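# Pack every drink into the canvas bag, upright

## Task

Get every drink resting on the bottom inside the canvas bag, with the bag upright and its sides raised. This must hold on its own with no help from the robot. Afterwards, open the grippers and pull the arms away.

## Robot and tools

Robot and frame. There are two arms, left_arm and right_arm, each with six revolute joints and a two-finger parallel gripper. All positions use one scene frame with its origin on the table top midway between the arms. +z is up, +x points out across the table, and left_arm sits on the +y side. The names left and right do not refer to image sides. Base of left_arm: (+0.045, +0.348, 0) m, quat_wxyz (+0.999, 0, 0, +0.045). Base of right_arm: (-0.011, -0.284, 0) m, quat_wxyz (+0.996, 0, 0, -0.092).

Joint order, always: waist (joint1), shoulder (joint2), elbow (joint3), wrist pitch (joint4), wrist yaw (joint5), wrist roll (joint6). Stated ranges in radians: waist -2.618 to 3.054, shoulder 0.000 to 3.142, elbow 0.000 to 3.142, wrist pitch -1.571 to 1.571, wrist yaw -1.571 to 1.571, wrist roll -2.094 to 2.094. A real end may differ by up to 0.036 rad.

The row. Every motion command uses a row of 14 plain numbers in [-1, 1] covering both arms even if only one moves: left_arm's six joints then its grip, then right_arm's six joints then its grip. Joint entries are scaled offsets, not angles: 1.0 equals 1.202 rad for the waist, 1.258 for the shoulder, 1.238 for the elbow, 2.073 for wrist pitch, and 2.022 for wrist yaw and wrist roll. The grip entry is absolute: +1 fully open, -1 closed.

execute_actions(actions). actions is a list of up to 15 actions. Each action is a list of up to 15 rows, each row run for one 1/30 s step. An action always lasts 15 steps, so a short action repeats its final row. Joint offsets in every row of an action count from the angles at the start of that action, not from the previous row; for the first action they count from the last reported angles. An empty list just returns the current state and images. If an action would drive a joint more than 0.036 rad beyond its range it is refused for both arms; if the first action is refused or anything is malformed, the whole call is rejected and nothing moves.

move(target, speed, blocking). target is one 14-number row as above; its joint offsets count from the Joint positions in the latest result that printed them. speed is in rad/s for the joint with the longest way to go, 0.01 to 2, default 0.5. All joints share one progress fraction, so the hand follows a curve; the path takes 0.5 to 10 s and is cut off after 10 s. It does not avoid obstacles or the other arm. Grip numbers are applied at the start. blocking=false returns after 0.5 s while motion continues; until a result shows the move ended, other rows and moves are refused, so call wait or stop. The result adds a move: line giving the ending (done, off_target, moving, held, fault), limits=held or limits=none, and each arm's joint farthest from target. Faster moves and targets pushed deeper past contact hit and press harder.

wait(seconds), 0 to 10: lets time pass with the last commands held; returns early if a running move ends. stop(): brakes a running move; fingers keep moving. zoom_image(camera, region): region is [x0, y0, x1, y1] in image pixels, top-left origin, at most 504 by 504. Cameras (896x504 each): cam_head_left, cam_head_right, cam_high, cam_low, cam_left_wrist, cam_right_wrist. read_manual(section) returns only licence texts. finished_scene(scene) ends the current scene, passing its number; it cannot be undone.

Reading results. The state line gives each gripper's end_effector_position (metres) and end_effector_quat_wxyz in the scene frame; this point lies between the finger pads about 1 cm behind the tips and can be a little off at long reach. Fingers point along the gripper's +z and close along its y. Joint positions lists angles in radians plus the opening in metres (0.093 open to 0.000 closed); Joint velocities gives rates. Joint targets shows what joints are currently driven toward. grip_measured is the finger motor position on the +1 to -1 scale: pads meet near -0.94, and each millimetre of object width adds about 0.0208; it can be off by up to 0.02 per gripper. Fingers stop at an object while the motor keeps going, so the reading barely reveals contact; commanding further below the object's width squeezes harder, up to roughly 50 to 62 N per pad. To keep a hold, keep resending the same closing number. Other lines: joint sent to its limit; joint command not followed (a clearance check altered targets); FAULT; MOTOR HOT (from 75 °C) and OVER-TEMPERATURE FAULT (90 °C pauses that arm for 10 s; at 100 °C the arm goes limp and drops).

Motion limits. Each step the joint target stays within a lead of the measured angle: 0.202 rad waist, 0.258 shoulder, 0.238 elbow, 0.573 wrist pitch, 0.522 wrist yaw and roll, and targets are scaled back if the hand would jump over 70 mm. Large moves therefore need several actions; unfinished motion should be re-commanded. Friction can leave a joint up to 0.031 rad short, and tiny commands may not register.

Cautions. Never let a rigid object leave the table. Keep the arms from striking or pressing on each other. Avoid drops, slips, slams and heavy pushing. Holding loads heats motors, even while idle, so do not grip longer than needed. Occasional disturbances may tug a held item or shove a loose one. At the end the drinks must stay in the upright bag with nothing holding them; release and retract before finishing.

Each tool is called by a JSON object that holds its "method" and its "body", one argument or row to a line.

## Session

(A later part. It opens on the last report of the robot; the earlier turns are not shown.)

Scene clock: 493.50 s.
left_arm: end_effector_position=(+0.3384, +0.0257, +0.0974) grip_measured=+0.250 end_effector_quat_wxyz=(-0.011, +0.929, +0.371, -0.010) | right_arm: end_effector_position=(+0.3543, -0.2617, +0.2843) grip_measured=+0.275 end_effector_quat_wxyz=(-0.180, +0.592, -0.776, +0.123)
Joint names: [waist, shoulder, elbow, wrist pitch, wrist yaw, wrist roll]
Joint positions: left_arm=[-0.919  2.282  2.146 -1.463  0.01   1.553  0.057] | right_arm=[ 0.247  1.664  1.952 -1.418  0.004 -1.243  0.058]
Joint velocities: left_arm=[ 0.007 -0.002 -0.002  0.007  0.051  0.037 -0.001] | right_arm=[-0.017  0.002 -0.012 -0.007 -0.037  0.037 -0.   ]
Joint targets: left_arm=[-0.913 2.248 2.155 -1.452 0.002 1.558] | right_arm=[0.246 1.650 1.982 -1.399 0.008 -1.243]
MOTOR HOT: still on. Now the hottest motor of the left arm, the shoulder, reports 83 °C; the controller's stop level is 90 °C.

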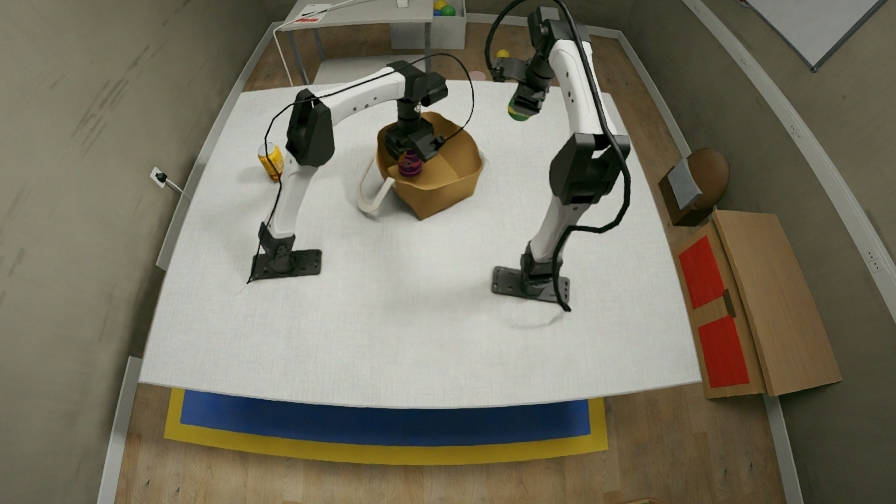

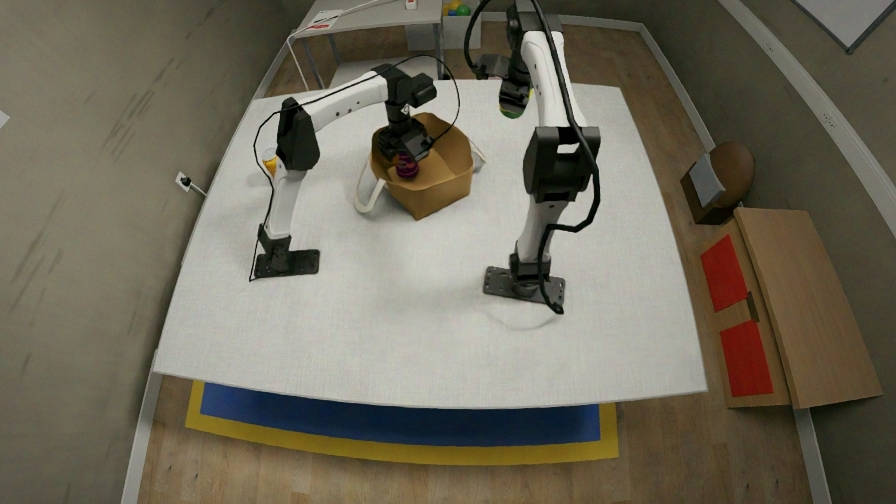

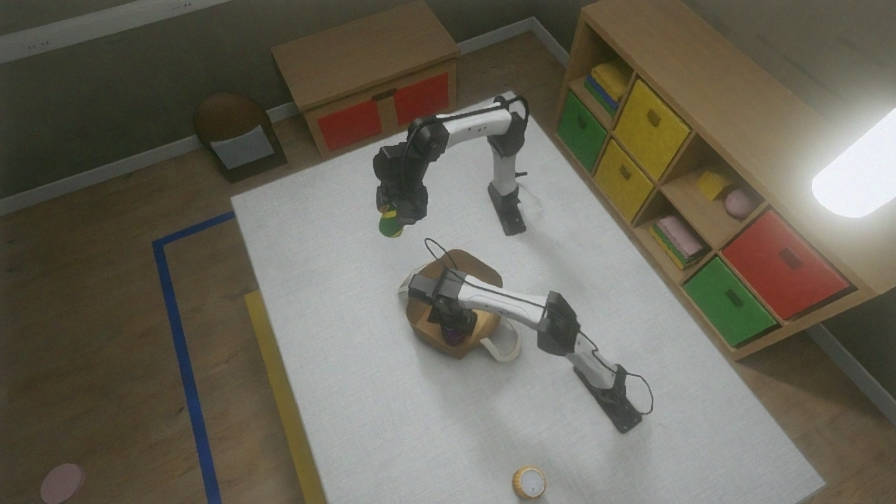

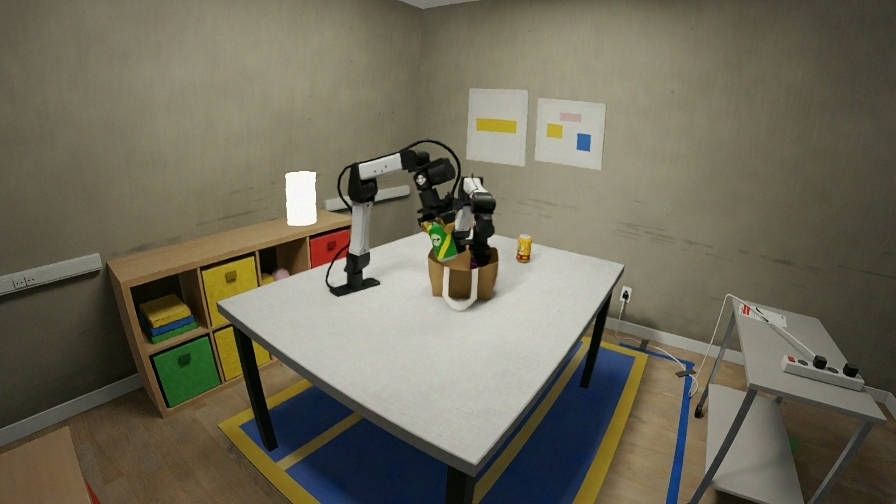

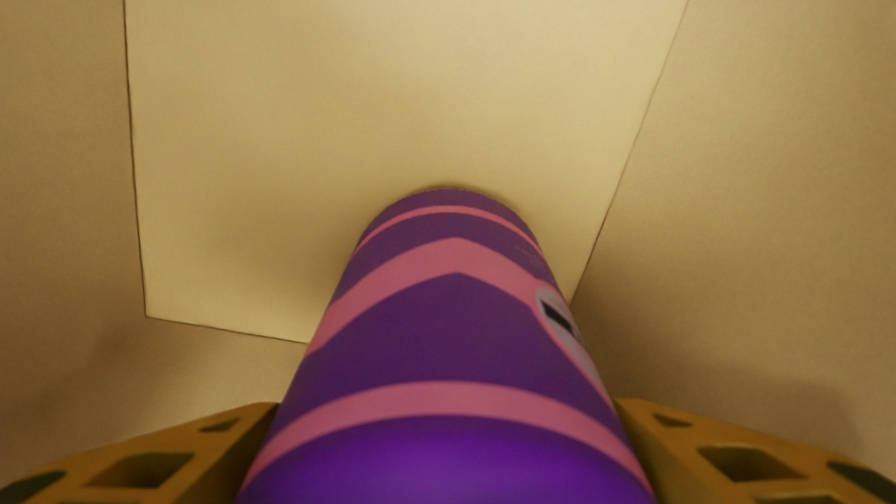

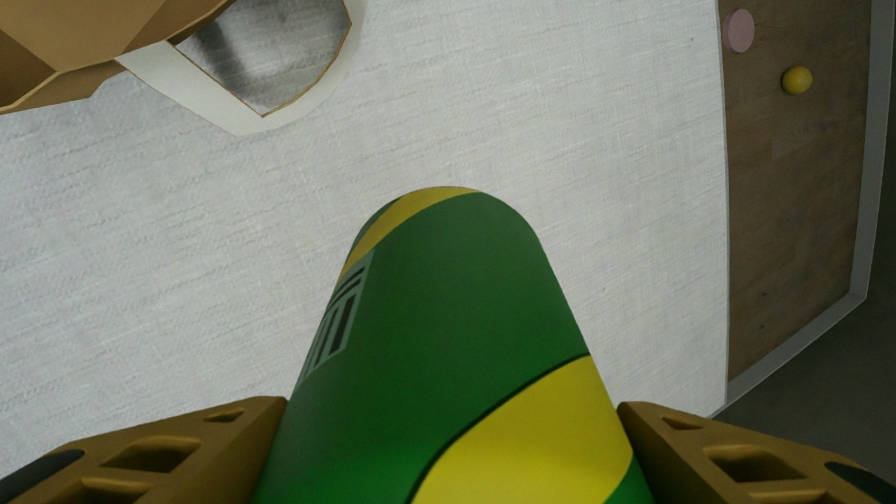

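{"method": "execute_actions", "body": {
  "actions": [
    [[0.004,-0.022,0.005,0.014,0,0,0.22, 0,-0.008,0.02,0.009,0,0,0.22],
[0.004,-0.018,0.002,0.024,0,0,0.22, 0,-0.005,0.018,0.009,0,0,0.22],
[0.004,-0.014,0,0.032,0,0,0.22, 0,-0.003,0.015,0.009,0,0,0.22],
[0.004,-0.011,-0.003,0.036,0,0,0.22, 0,0,0.012,0.009,0,0,0.22],
[0.004,-0.008,-0.007,0.036,0,0,0.22, 0,0,0.012,0.009,0,0,0.22],
[0.004,-0.006,-0.011,0.035,0,0,0.22, 0,0,0.012,0.009,0,0,0.22],
[0.004,-0.005,-0.015,0.034,0,0,0.22, 0,0,0.012,0.009,0,0,0.22],
[0.004,-0.004,-0.019,0.033,0,0,0.22, 0,0,0.012,0.009,0,0,0.22],
[0.004,-0.003,-0.023,0.032,0,0,0.22, 0,0,0.012,0.009,0,0,0.22],
[0.004,-0.002,-0.026,0.032,0,0,0.22, 0,0,0.012,0.009,0,0,0.22],
[0.004,0,-0.028,0.032,0,0,0.22, 0,0,0.012,0.009,0,0,0.22]]
  ]
}}

Scene clock: 508.23 s.
left_arm: end_effector_position=(+0.3445, +0.0192, +0.0918) grip_measured=+0.250 end_effector_quat_wxyz=(+0.005, +0.929, +0.371, -0.003) | right_arm: end_effector_position=(+0.3542, -0.2617, +0.2842) grip_measured=+0.275 end_effector_quat_wxyz=(-0.180, +0.592, -0.776, +0.123)
Joint names: [waist, shoulder, elbow, wrist pitch, wrist yaw, wrist roll]
Joint positions: left_arm=[-0.919  2.282  2.124 -1.406  0.009  1.553  0.057] | right_arm=[ 0.247  1.664  1.952 -1.419  0.004 -1.243  0.058]
Joint velocities: left_arm=[-0.007 -0.007 -0.017 -0.051  0.022 -0.066 -0.   ] | right_arm=[ 0.012 -0.007  0.002 -0.051 -0.066 -0.022  0.001]
Joint targets: left_arm=[-0.914 2.282 2.111 -1.396 0.010 1.553] | right_arm=[0.247 1.664 1.967 -1.400 0.004 -1.243]
MOTOR HOT: still on. Now the hottest motor of the left arm, the shoulder, reports 87 °C; the controller's stop level is 90 °C.

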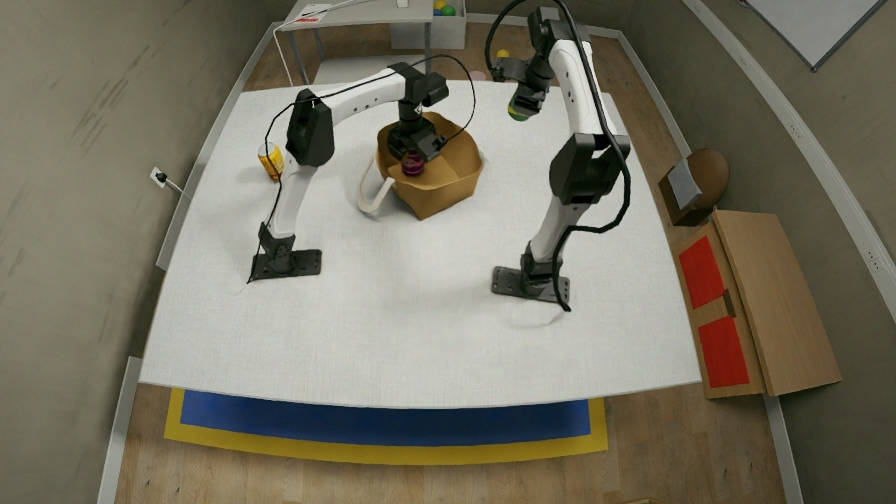

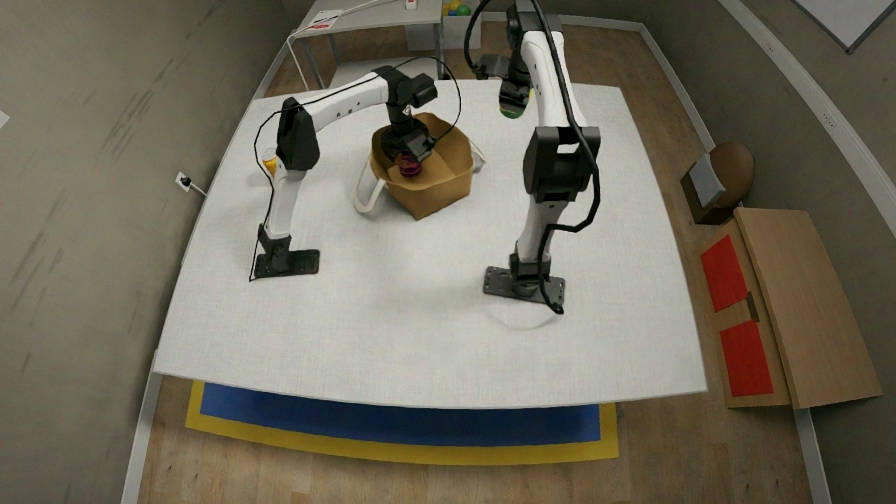

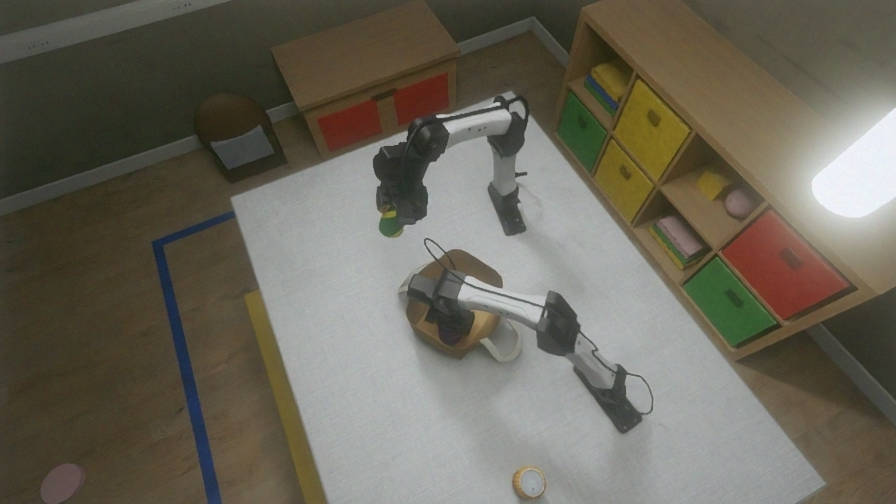

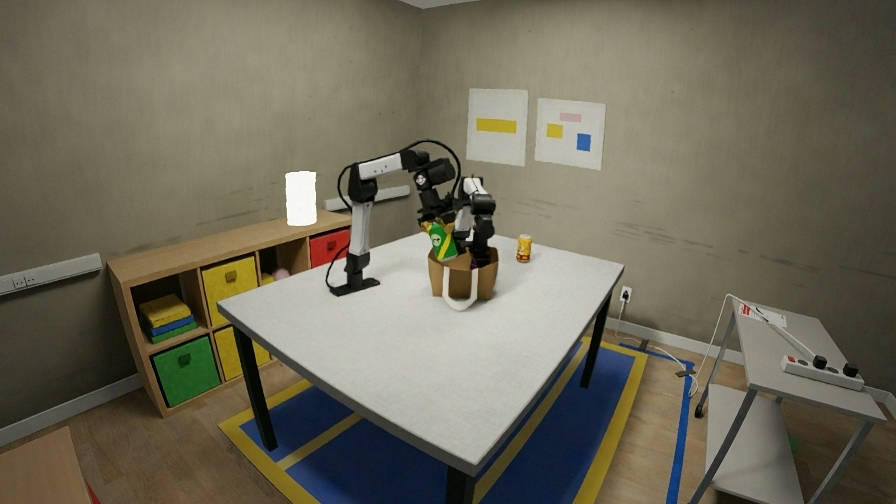

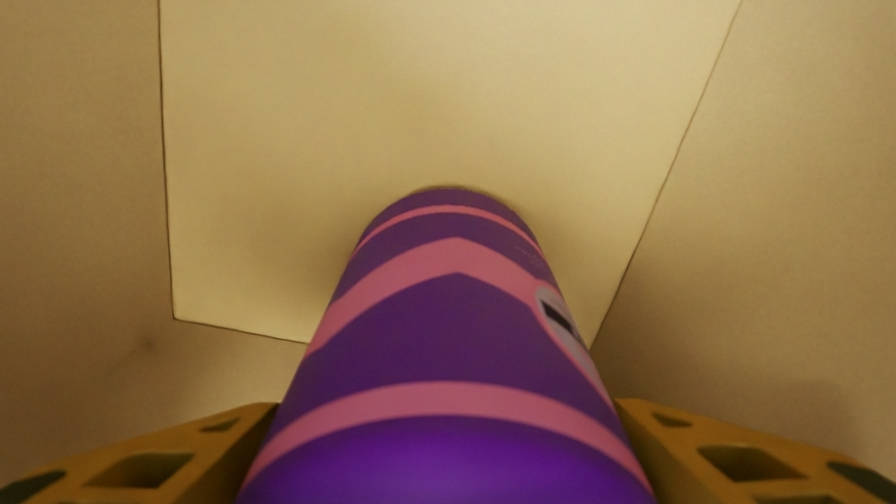

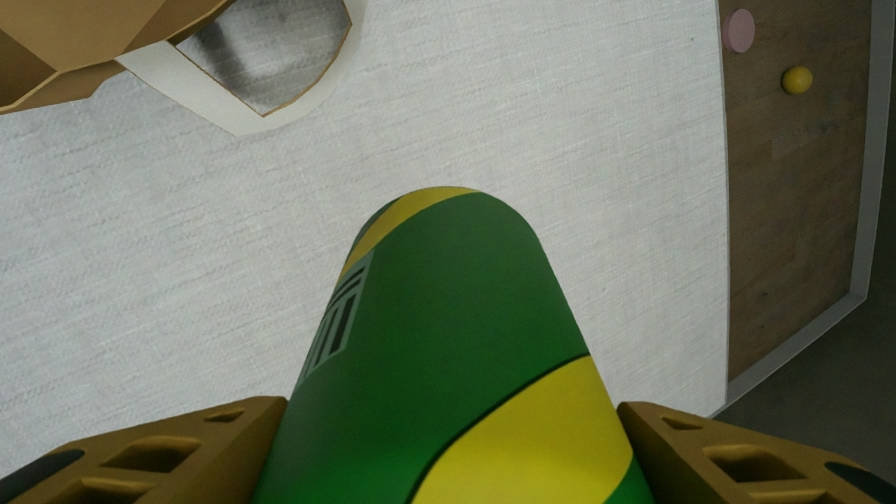

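{"method": "move", "body": {
  "target": [0,-0.5,0,0,0,0,0.8, 0,0,0.012,0.009,0,0,0.22],
  "speed": 1.1
}}

Scene clock: 513.10 s.
left_arm: end_effector_position=(+0.2969, +0.0711, +0.3504) grip_measured=+0.798 end_effector_quat_wxyz=(+0.300, +0.881, +0.350, +0.109) | right_arm: end_effector_position=(+0.3511, -0.2619, +0.2828) grip_measured=+0.275 end_effector_quat_wxyz=(-0.175, +0.593, -0.777, +0.119)
Joint names: [waist, shoulder, elbow, wrist pitch, wrist yaw, wrist roll]
Joint positions: left_arm=[-0.919  1.643  2.124 -1.403  0.009  1.553  0.084] | right_arm=[ 0.247  1.664  1.952 -1.433  0.004 -1.243  0.058]
Joint velocities: left_arm=[-0.007 -0.007  0.007  0.051  0.051  0.022  0.001] | right_arm=[-0.022  0.007 -0.012 -0.007 -0.051  0.022 -0.001]
Joint targets: left_arm=[-0.919 1.653 2.124 -1.406 0.009 1.553] | right_arm=[0.247 1.664 1.967 -1.400 0.004 -1.243]
MOTOR HOT: still on. Now the hottest motor of the left arm, the shoulder, reports 87 °C; the controller's stop level is 90 °C.
move: off_target (right_arm); limits=none; left_arm: farthest joint: the shoulder, 0.010 radians from its target (0.629 radians at the start); right_arm: farthest joint: the wrist pitch, 0.033 radians from its target (0.018 radians at the start)

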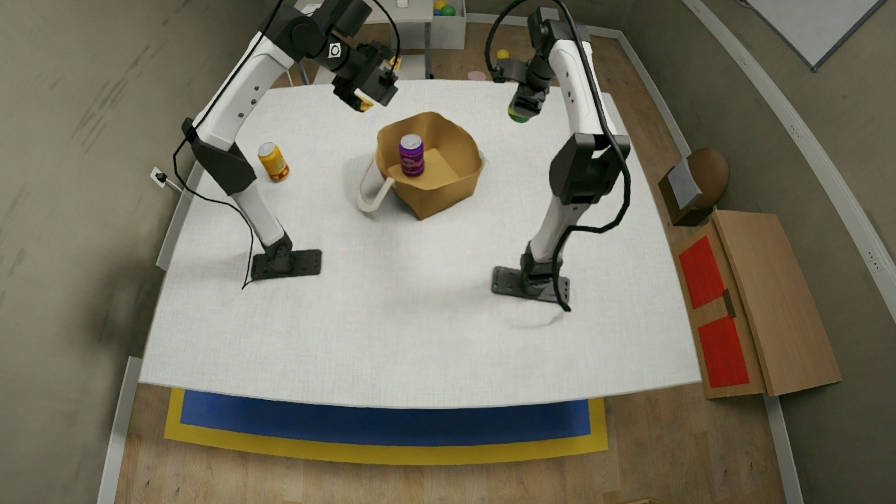

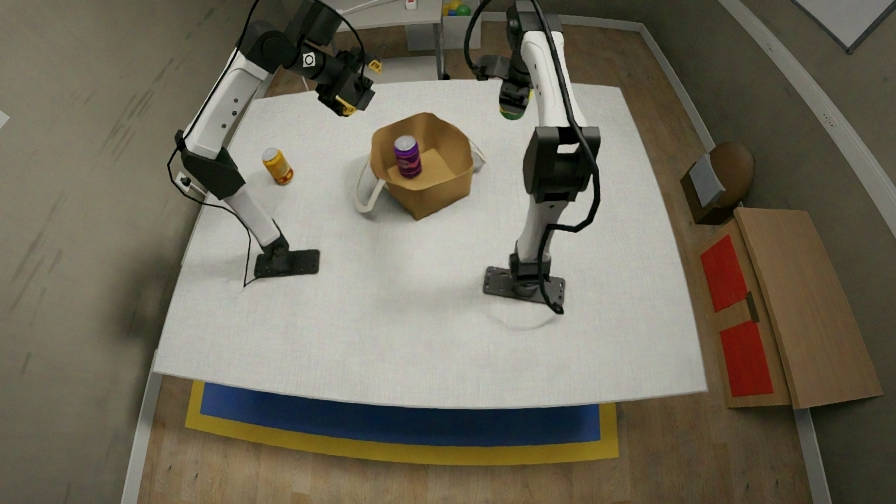

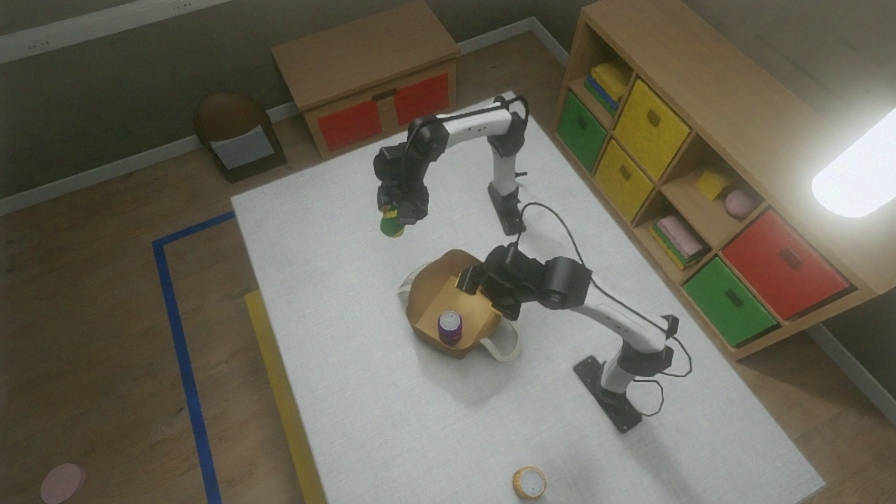

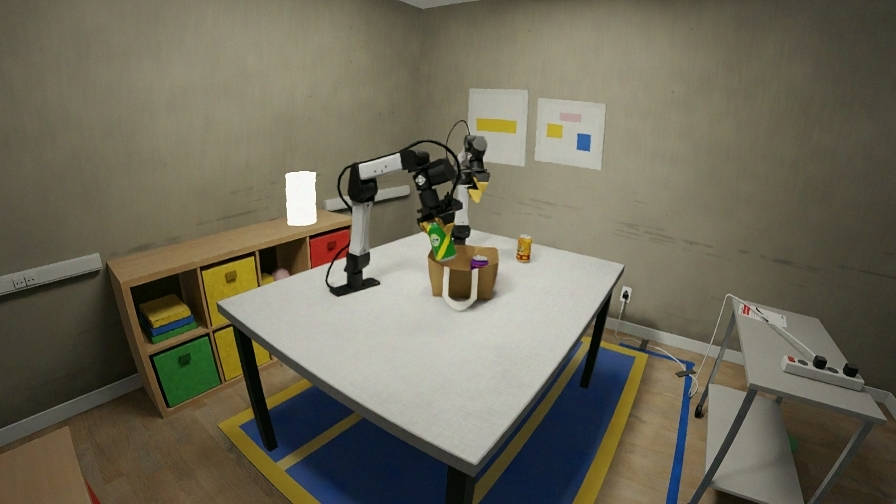

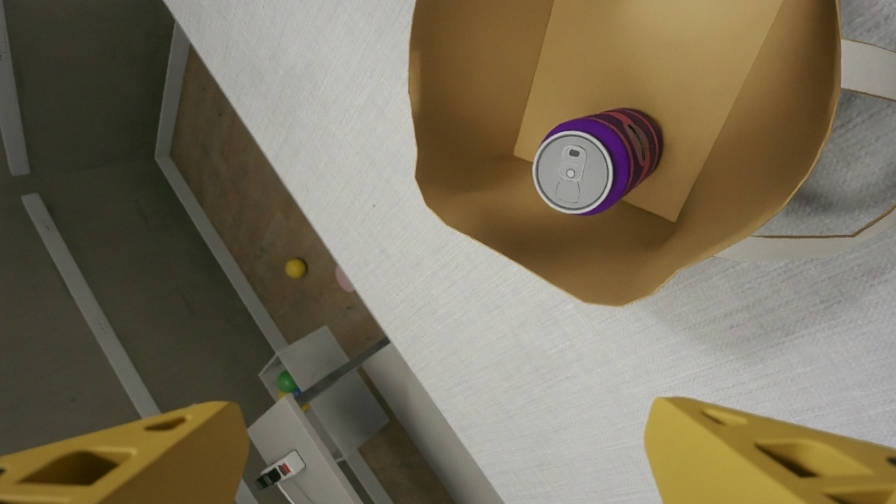

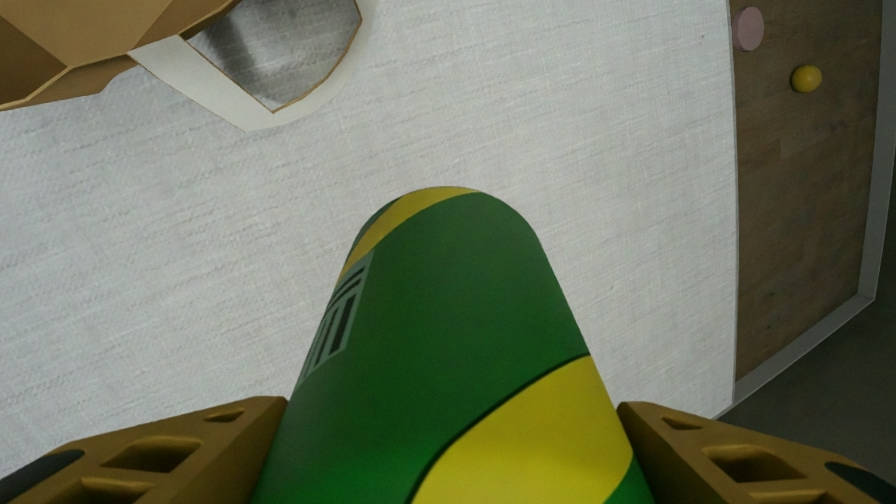

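{"method": "execute_actions", "body": {
  "actions": []
}}

Scene clock: 538.17 s.
left_arm: end_effector_position=(+0.2969, +0.0711, +0.3504) grip_measured=+0.798 end_effector_quat_wxyz=(+0.300, +0.881, +0.350, +0.109) | right_arm: end_effector_position=(+0.3511, -0.2619, +0.2828) grip_measured=+0.275 end_effector_quat_wxyz=(-0.175, +0.593, -0.777, +0.119)
Joint names: [waist, shoulder, elbow, wrist pitch, wrist yaw, wrist roll]
Joint positions: left_arm=[-0.919  1.643  2.124 -1.403  0.009  1.553  0.084] | right_arm=[ 0.247  1.664  1.952 -1.433  0.004 -1.243  0.058]
Joint velocities: left_arm=[-0.012 -0.002  0.002 -0.066 -0.007 -0.022  0.   ] | right_arm=[ 0.002 -0.007  0.002 -0.022 -0.037 -0.11   0.001]
Joint targets: left_arm=[-0.919 1.653 2.124 -1.406 0.009 1.553] | right_arm=[0.247 1.664 1.967 -1.400 0.004 -1.243]
MOTOR HOT: cleared. Now the hottest motor of the left arm, the shoulder, reports 72 °C.

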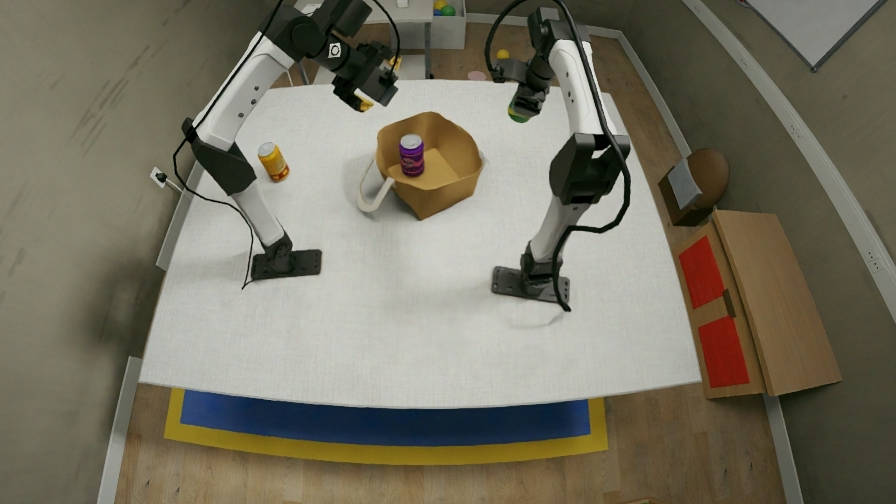

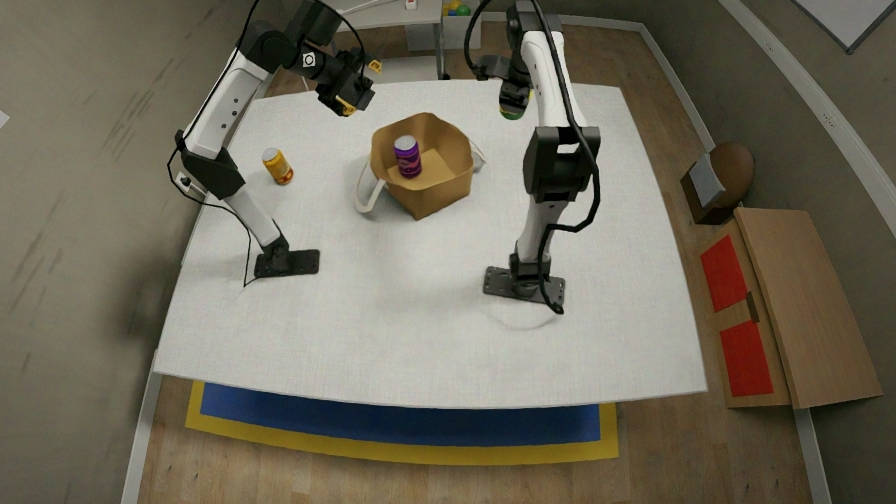

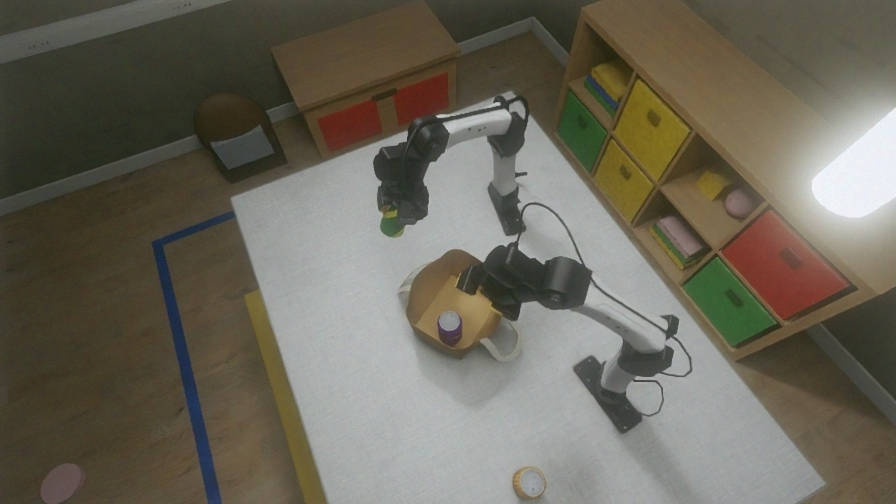

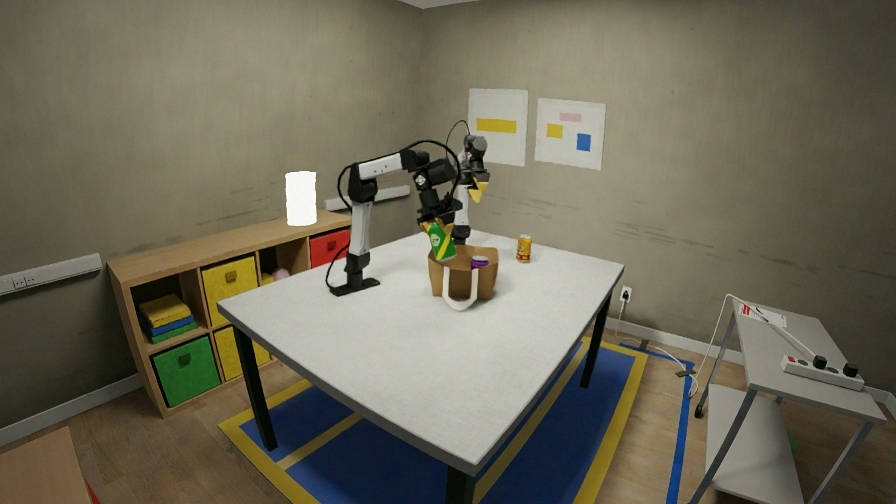

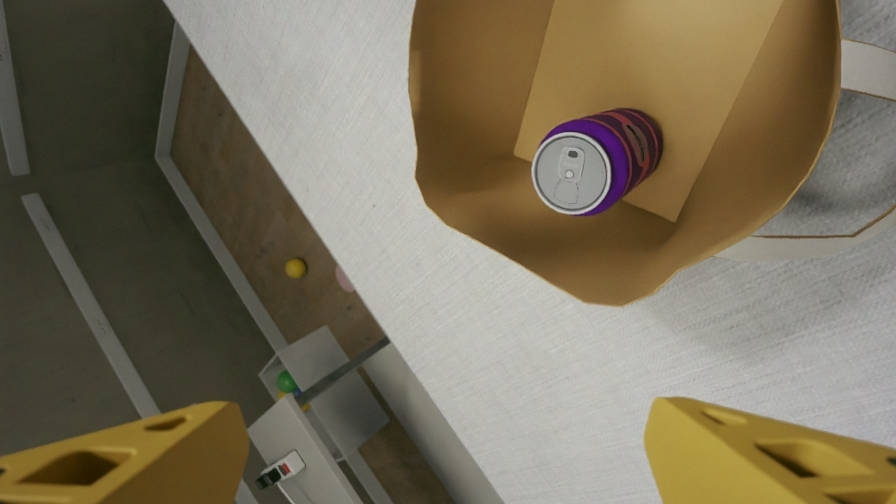

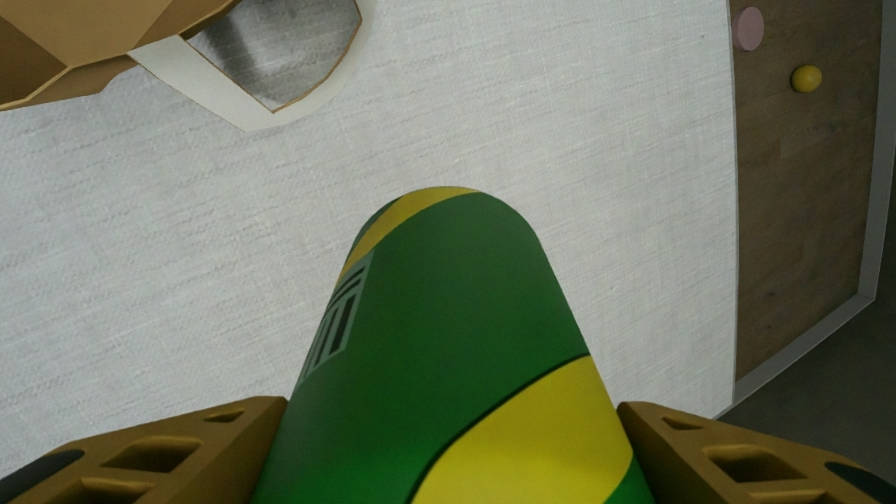

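{"method": "zoom_image", "body": {
  "camera": "cam_head_left",
  "region": [240, 125, 310, 195]
}}

{"method": "zoom_image", "body": {
  "camera": "cam_head_left",
  "region": [360, 100, 500, 225]
}}

Region (240, 125, 310, 195) of cam_head_left's 896x504 image, scaled by 7.200, with more detail than that image has.

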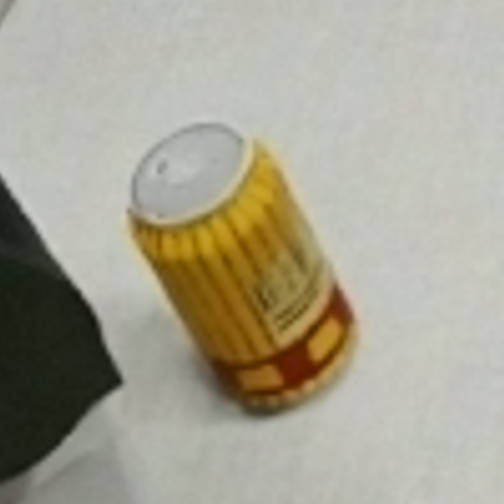

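Region (360, 100, 500, 225) of cam_head_left's 896x504 image, scaled by 3.600, with more detail than that image has; it fills the top 450 rows of this view, and the rest is white.

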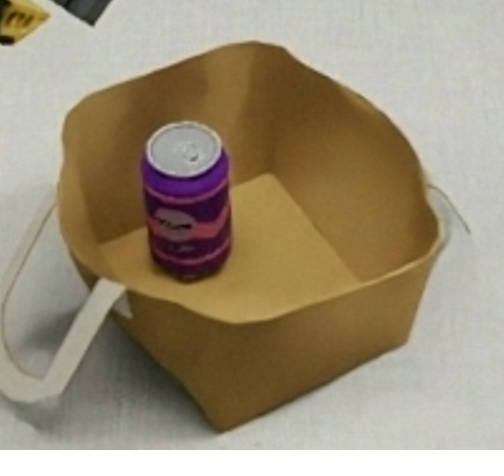

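{"method": "execute_actions", "body": {
  "actions": [
    [[0.025,0.0175,-0.0162,-0.004,0,-0.0247,0.84, 0,0,0.012,0.016,0,0,0.22],
[0.0528,0.0286,-0.0307,-0.008,0,-0.0593,0.88, 0,0,0.012,0.016,0,0,0.22],
[0.0737,0.0382,-0.0435,-0.012,0,-0.0989,0.92, 0.010,0,0.012,0.016,0,0,0.22],
[0.0988,0.0469,-0.0537,-0.015,0,-0.1434,0.96, 0.029,0,0.012,0.016,0,0,0.22],
[0.1281,0.0548,-0.0658,-0.018,0,-0.1879,1, 0.0507,0,0.012,0.016,0,0,0.22],
[0.1611,0.0620,-0.0794,-0.020,0,-0.2324,1, 0.0676,0,0.012,0.016,0,0,0.22],
[0.1974,0.0684,-0.0946,-0.022,0,-0.2770,1, 0.0875,0,0.012,0.016,0,0,0.22],
[0.2367,0.0739,-0.1112,-0.023,0,-0.3215,1, 0.1101,0,0.012,0.016,0,0,0.22],
[0.2785,0.0787,-0.1290,-0.023,0,-0.3660,1, 0.1349,0,0.012,0.016,0,0,0.22],
[0.3225,0.0827,-0.1478,-0.023,0,-0.4105,1, 0.1613,0,0.012,0.016,0,0,0.22],
[0.3681,0.0859,-0.1674,-0.023,0,-0.4550,1, 0.1889,0,0.012,0.016,0,0,0.22],
[0.4147,0.0890,-0.1875,-0.023,0,-0.4995,1, 0.2172,0,0.012,0.016,0,0,0.22],
[0.4619,0.0914,-0.2080,-0.023,0,-0.5440,1, 0.2455,0,0.012,0.016,0,0,0.22],
[0.5092,0.0930,-0.2287,-0.023,0,-0.5885,1, 0.2733,0,0.012,0.016,0,0,0.22],
[0.5562,0.0946,-0.2492,-0.023,0,-0.6330,1, 0.2999,0.006,0.012,0.016,0,0,0.22]],
    [[0.1374,0.010,-0.0646,-0.007,0,-0.2176,1, 0.0801,0.0292,0.012,0.016,0,0,0.22],
[0.1819,0.009,-0.0843,-0.007,0,-0.2621,1, 0.1029,0.0479,0.012,0.016,0,0,0.22],
[0.2245,0.008,-0.1032,-0.007,0,-0.3066,1, 0.1230,0.0633,0.012,0.016,0,0,0.22],
[0.2645,0.008,-0.1212,-0.007,0,-0.3511,1, 0.1402,0.0763,0.012,0.016,0,0,0.22],
[0.3017,0.008,-0.1381,-0.007,0,-0.3956,1, 0.1538,0.0873,0.012,0.016,0,0,0.22],
[0.3357,0.008,-0.1535,-0.007,0,-0.4402,1, 0.1639,0.0961,0.012,0.016,0,0,0.22],
[0.3661,0.008,-0.1675,-0.007,0,-0.4847,1, 0.1700,0.1030,0.012,0.016,0,0,0.22],
[0.3925,0.008,-0.1798,-0.007,0,-0.5292,1, 0.1722,0.1077,0.012,0.016,0,0,0.22],
[0.4146,0.008,-0.1903,-0.007,0,-0.5737,1, 0.1764,0.1106,0.012,0.016,0,0,0.22],
[0.4322,0.008,-0.1988,-0.007,0,-0.6182,1, 0.1837,0.1123,0.012,0.016,0,0,0.22],
[0.4452,0.008,-0.2053,-0.007,0,-0.6578,1, 0.1837,0.1143,0.012,0.016,0,0,0.22],
[0.4532,0.008,-0.2099,-0.007,0,-0.6924,1, 0.1837,0.1188,0.012,0.016,0,0,0.22],
[0.4564,0.008,-0.2123,-0.007,0,-0.7221,1, 0.1837,0.1286,0.012,0.016,0,0,0.22],
[0.4600,0.008,-0.2149,-0.007,0,-0.7418,1, 0.1837,0.1400,0.012,0.016,0,0,0.22],
[0.4646,0.008,-0.2181,-0.007,0,-0.7517,1, 0.1837,0.1470,0.012,0.016,0,0,0.22]]
  ]
}}

Scene clock: 659.17 s.
left_arm: end_effector_position=(+0.3564, +0.4392, +0.1541) grip_measured=+0.986 end_effector_quat_wxyz=(+0.003, -0.441, +0.897, -0.007) | right_arm: end_effector_position=(+0.3117, -0.0718, +0.2247) grip_measured=+0.275 end_effector_quat_wxyz=(-0.124, +0.784, -0.607, +0.042)
Joint names: [waist, shoulder, elbow, wrist pitch, wrist yaw, wrist roll]
Joint positions: left_arm=[ 0.2    1.768  1.624 -1.419  0.012 -0.625  0.093] | right_arm=[ 0.766  1.828  1.952 -1.432 -0.002 -1.243  0.058]
Joint velocities: left_arm=[ 0.085 -0.017 -0.076 -0.051 -0.022 -1.707 -0.001] | right_arm=[-0.002  0.046 -0.037 -0.007  0.007 -0.037 -0.001]
Joint targets: left_arm=[0.206 1.770 1.600 -1.431 0.015 -0.882] | right_arm=[0.770 1.848 1.967 -1.400 0.010 -1.243]

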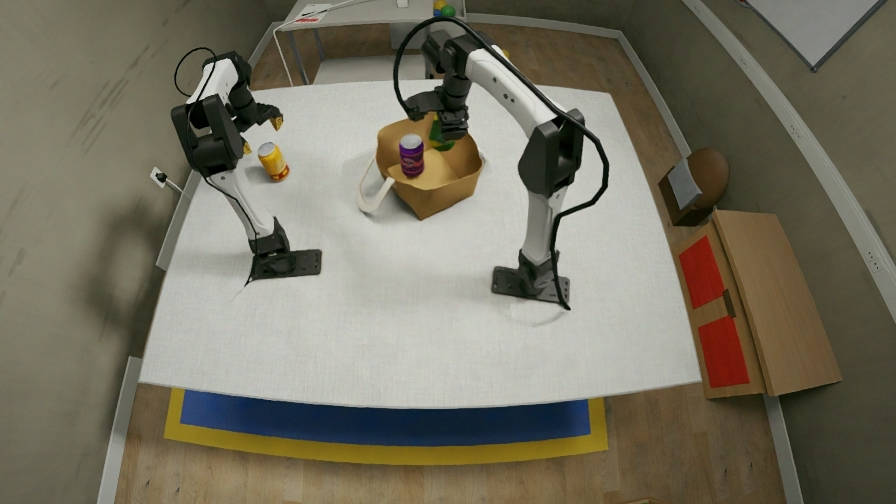

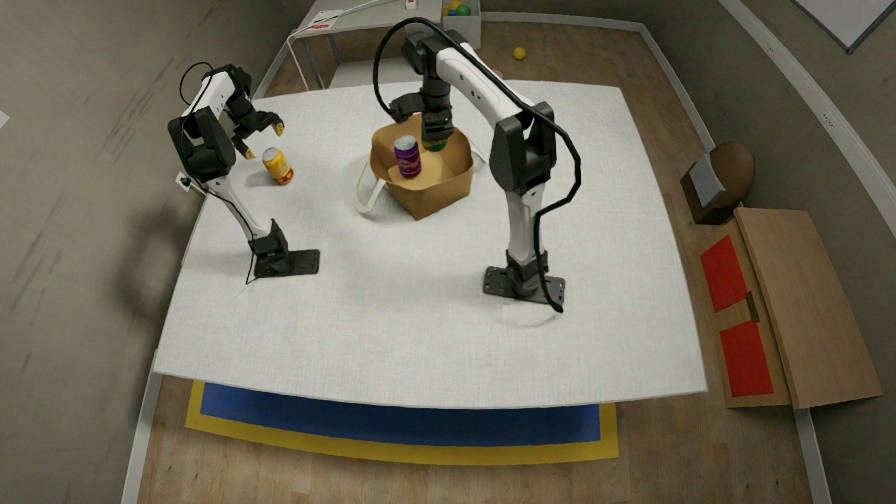

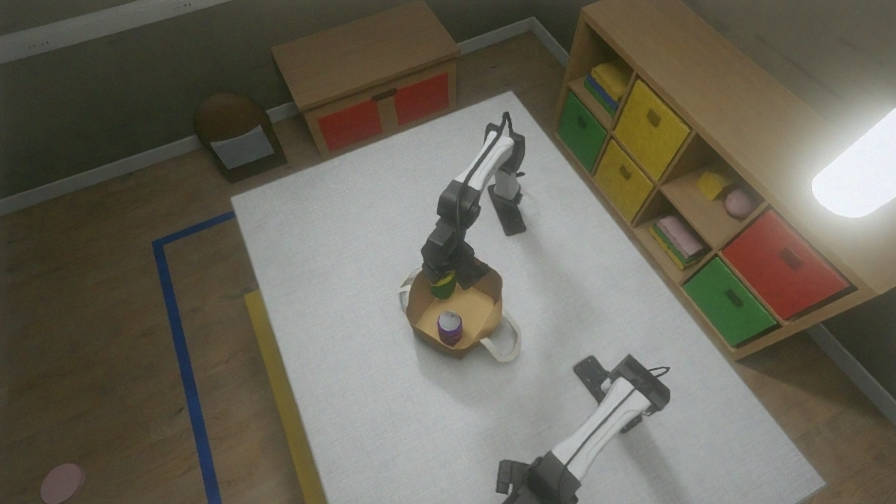

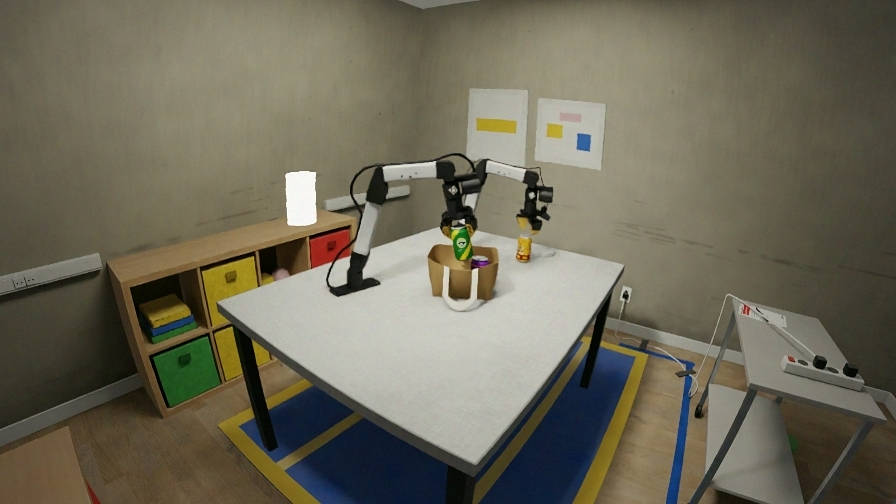

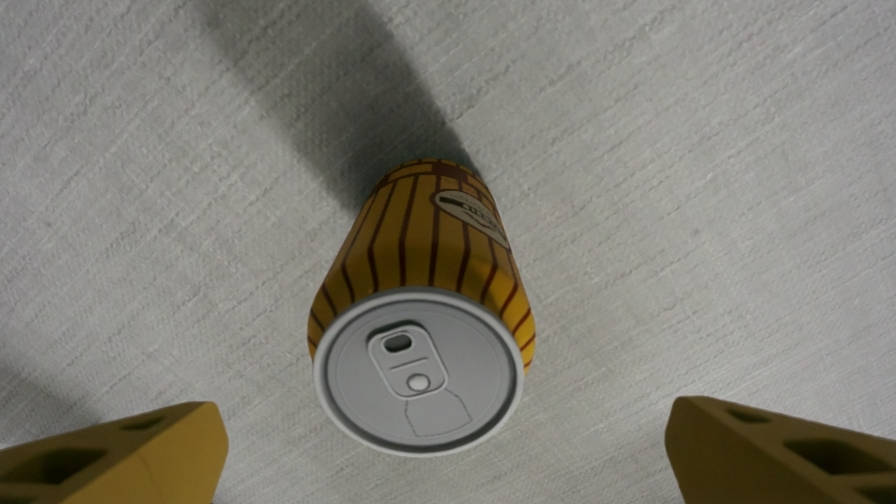

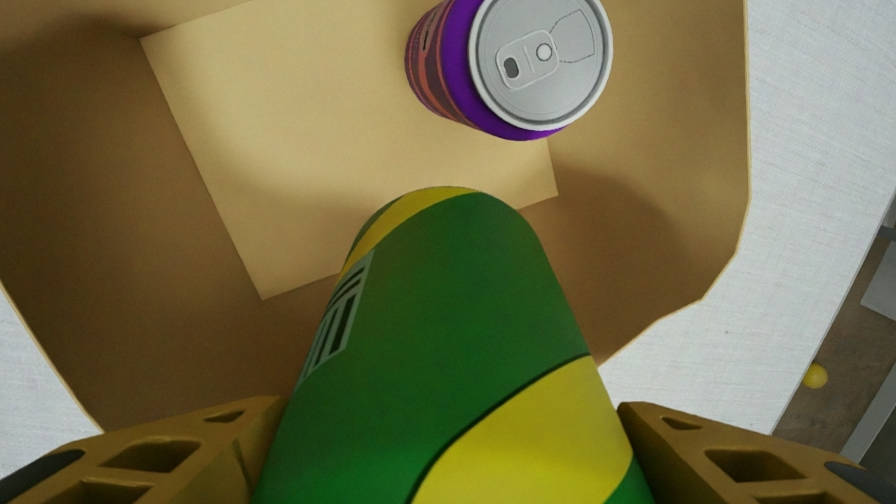

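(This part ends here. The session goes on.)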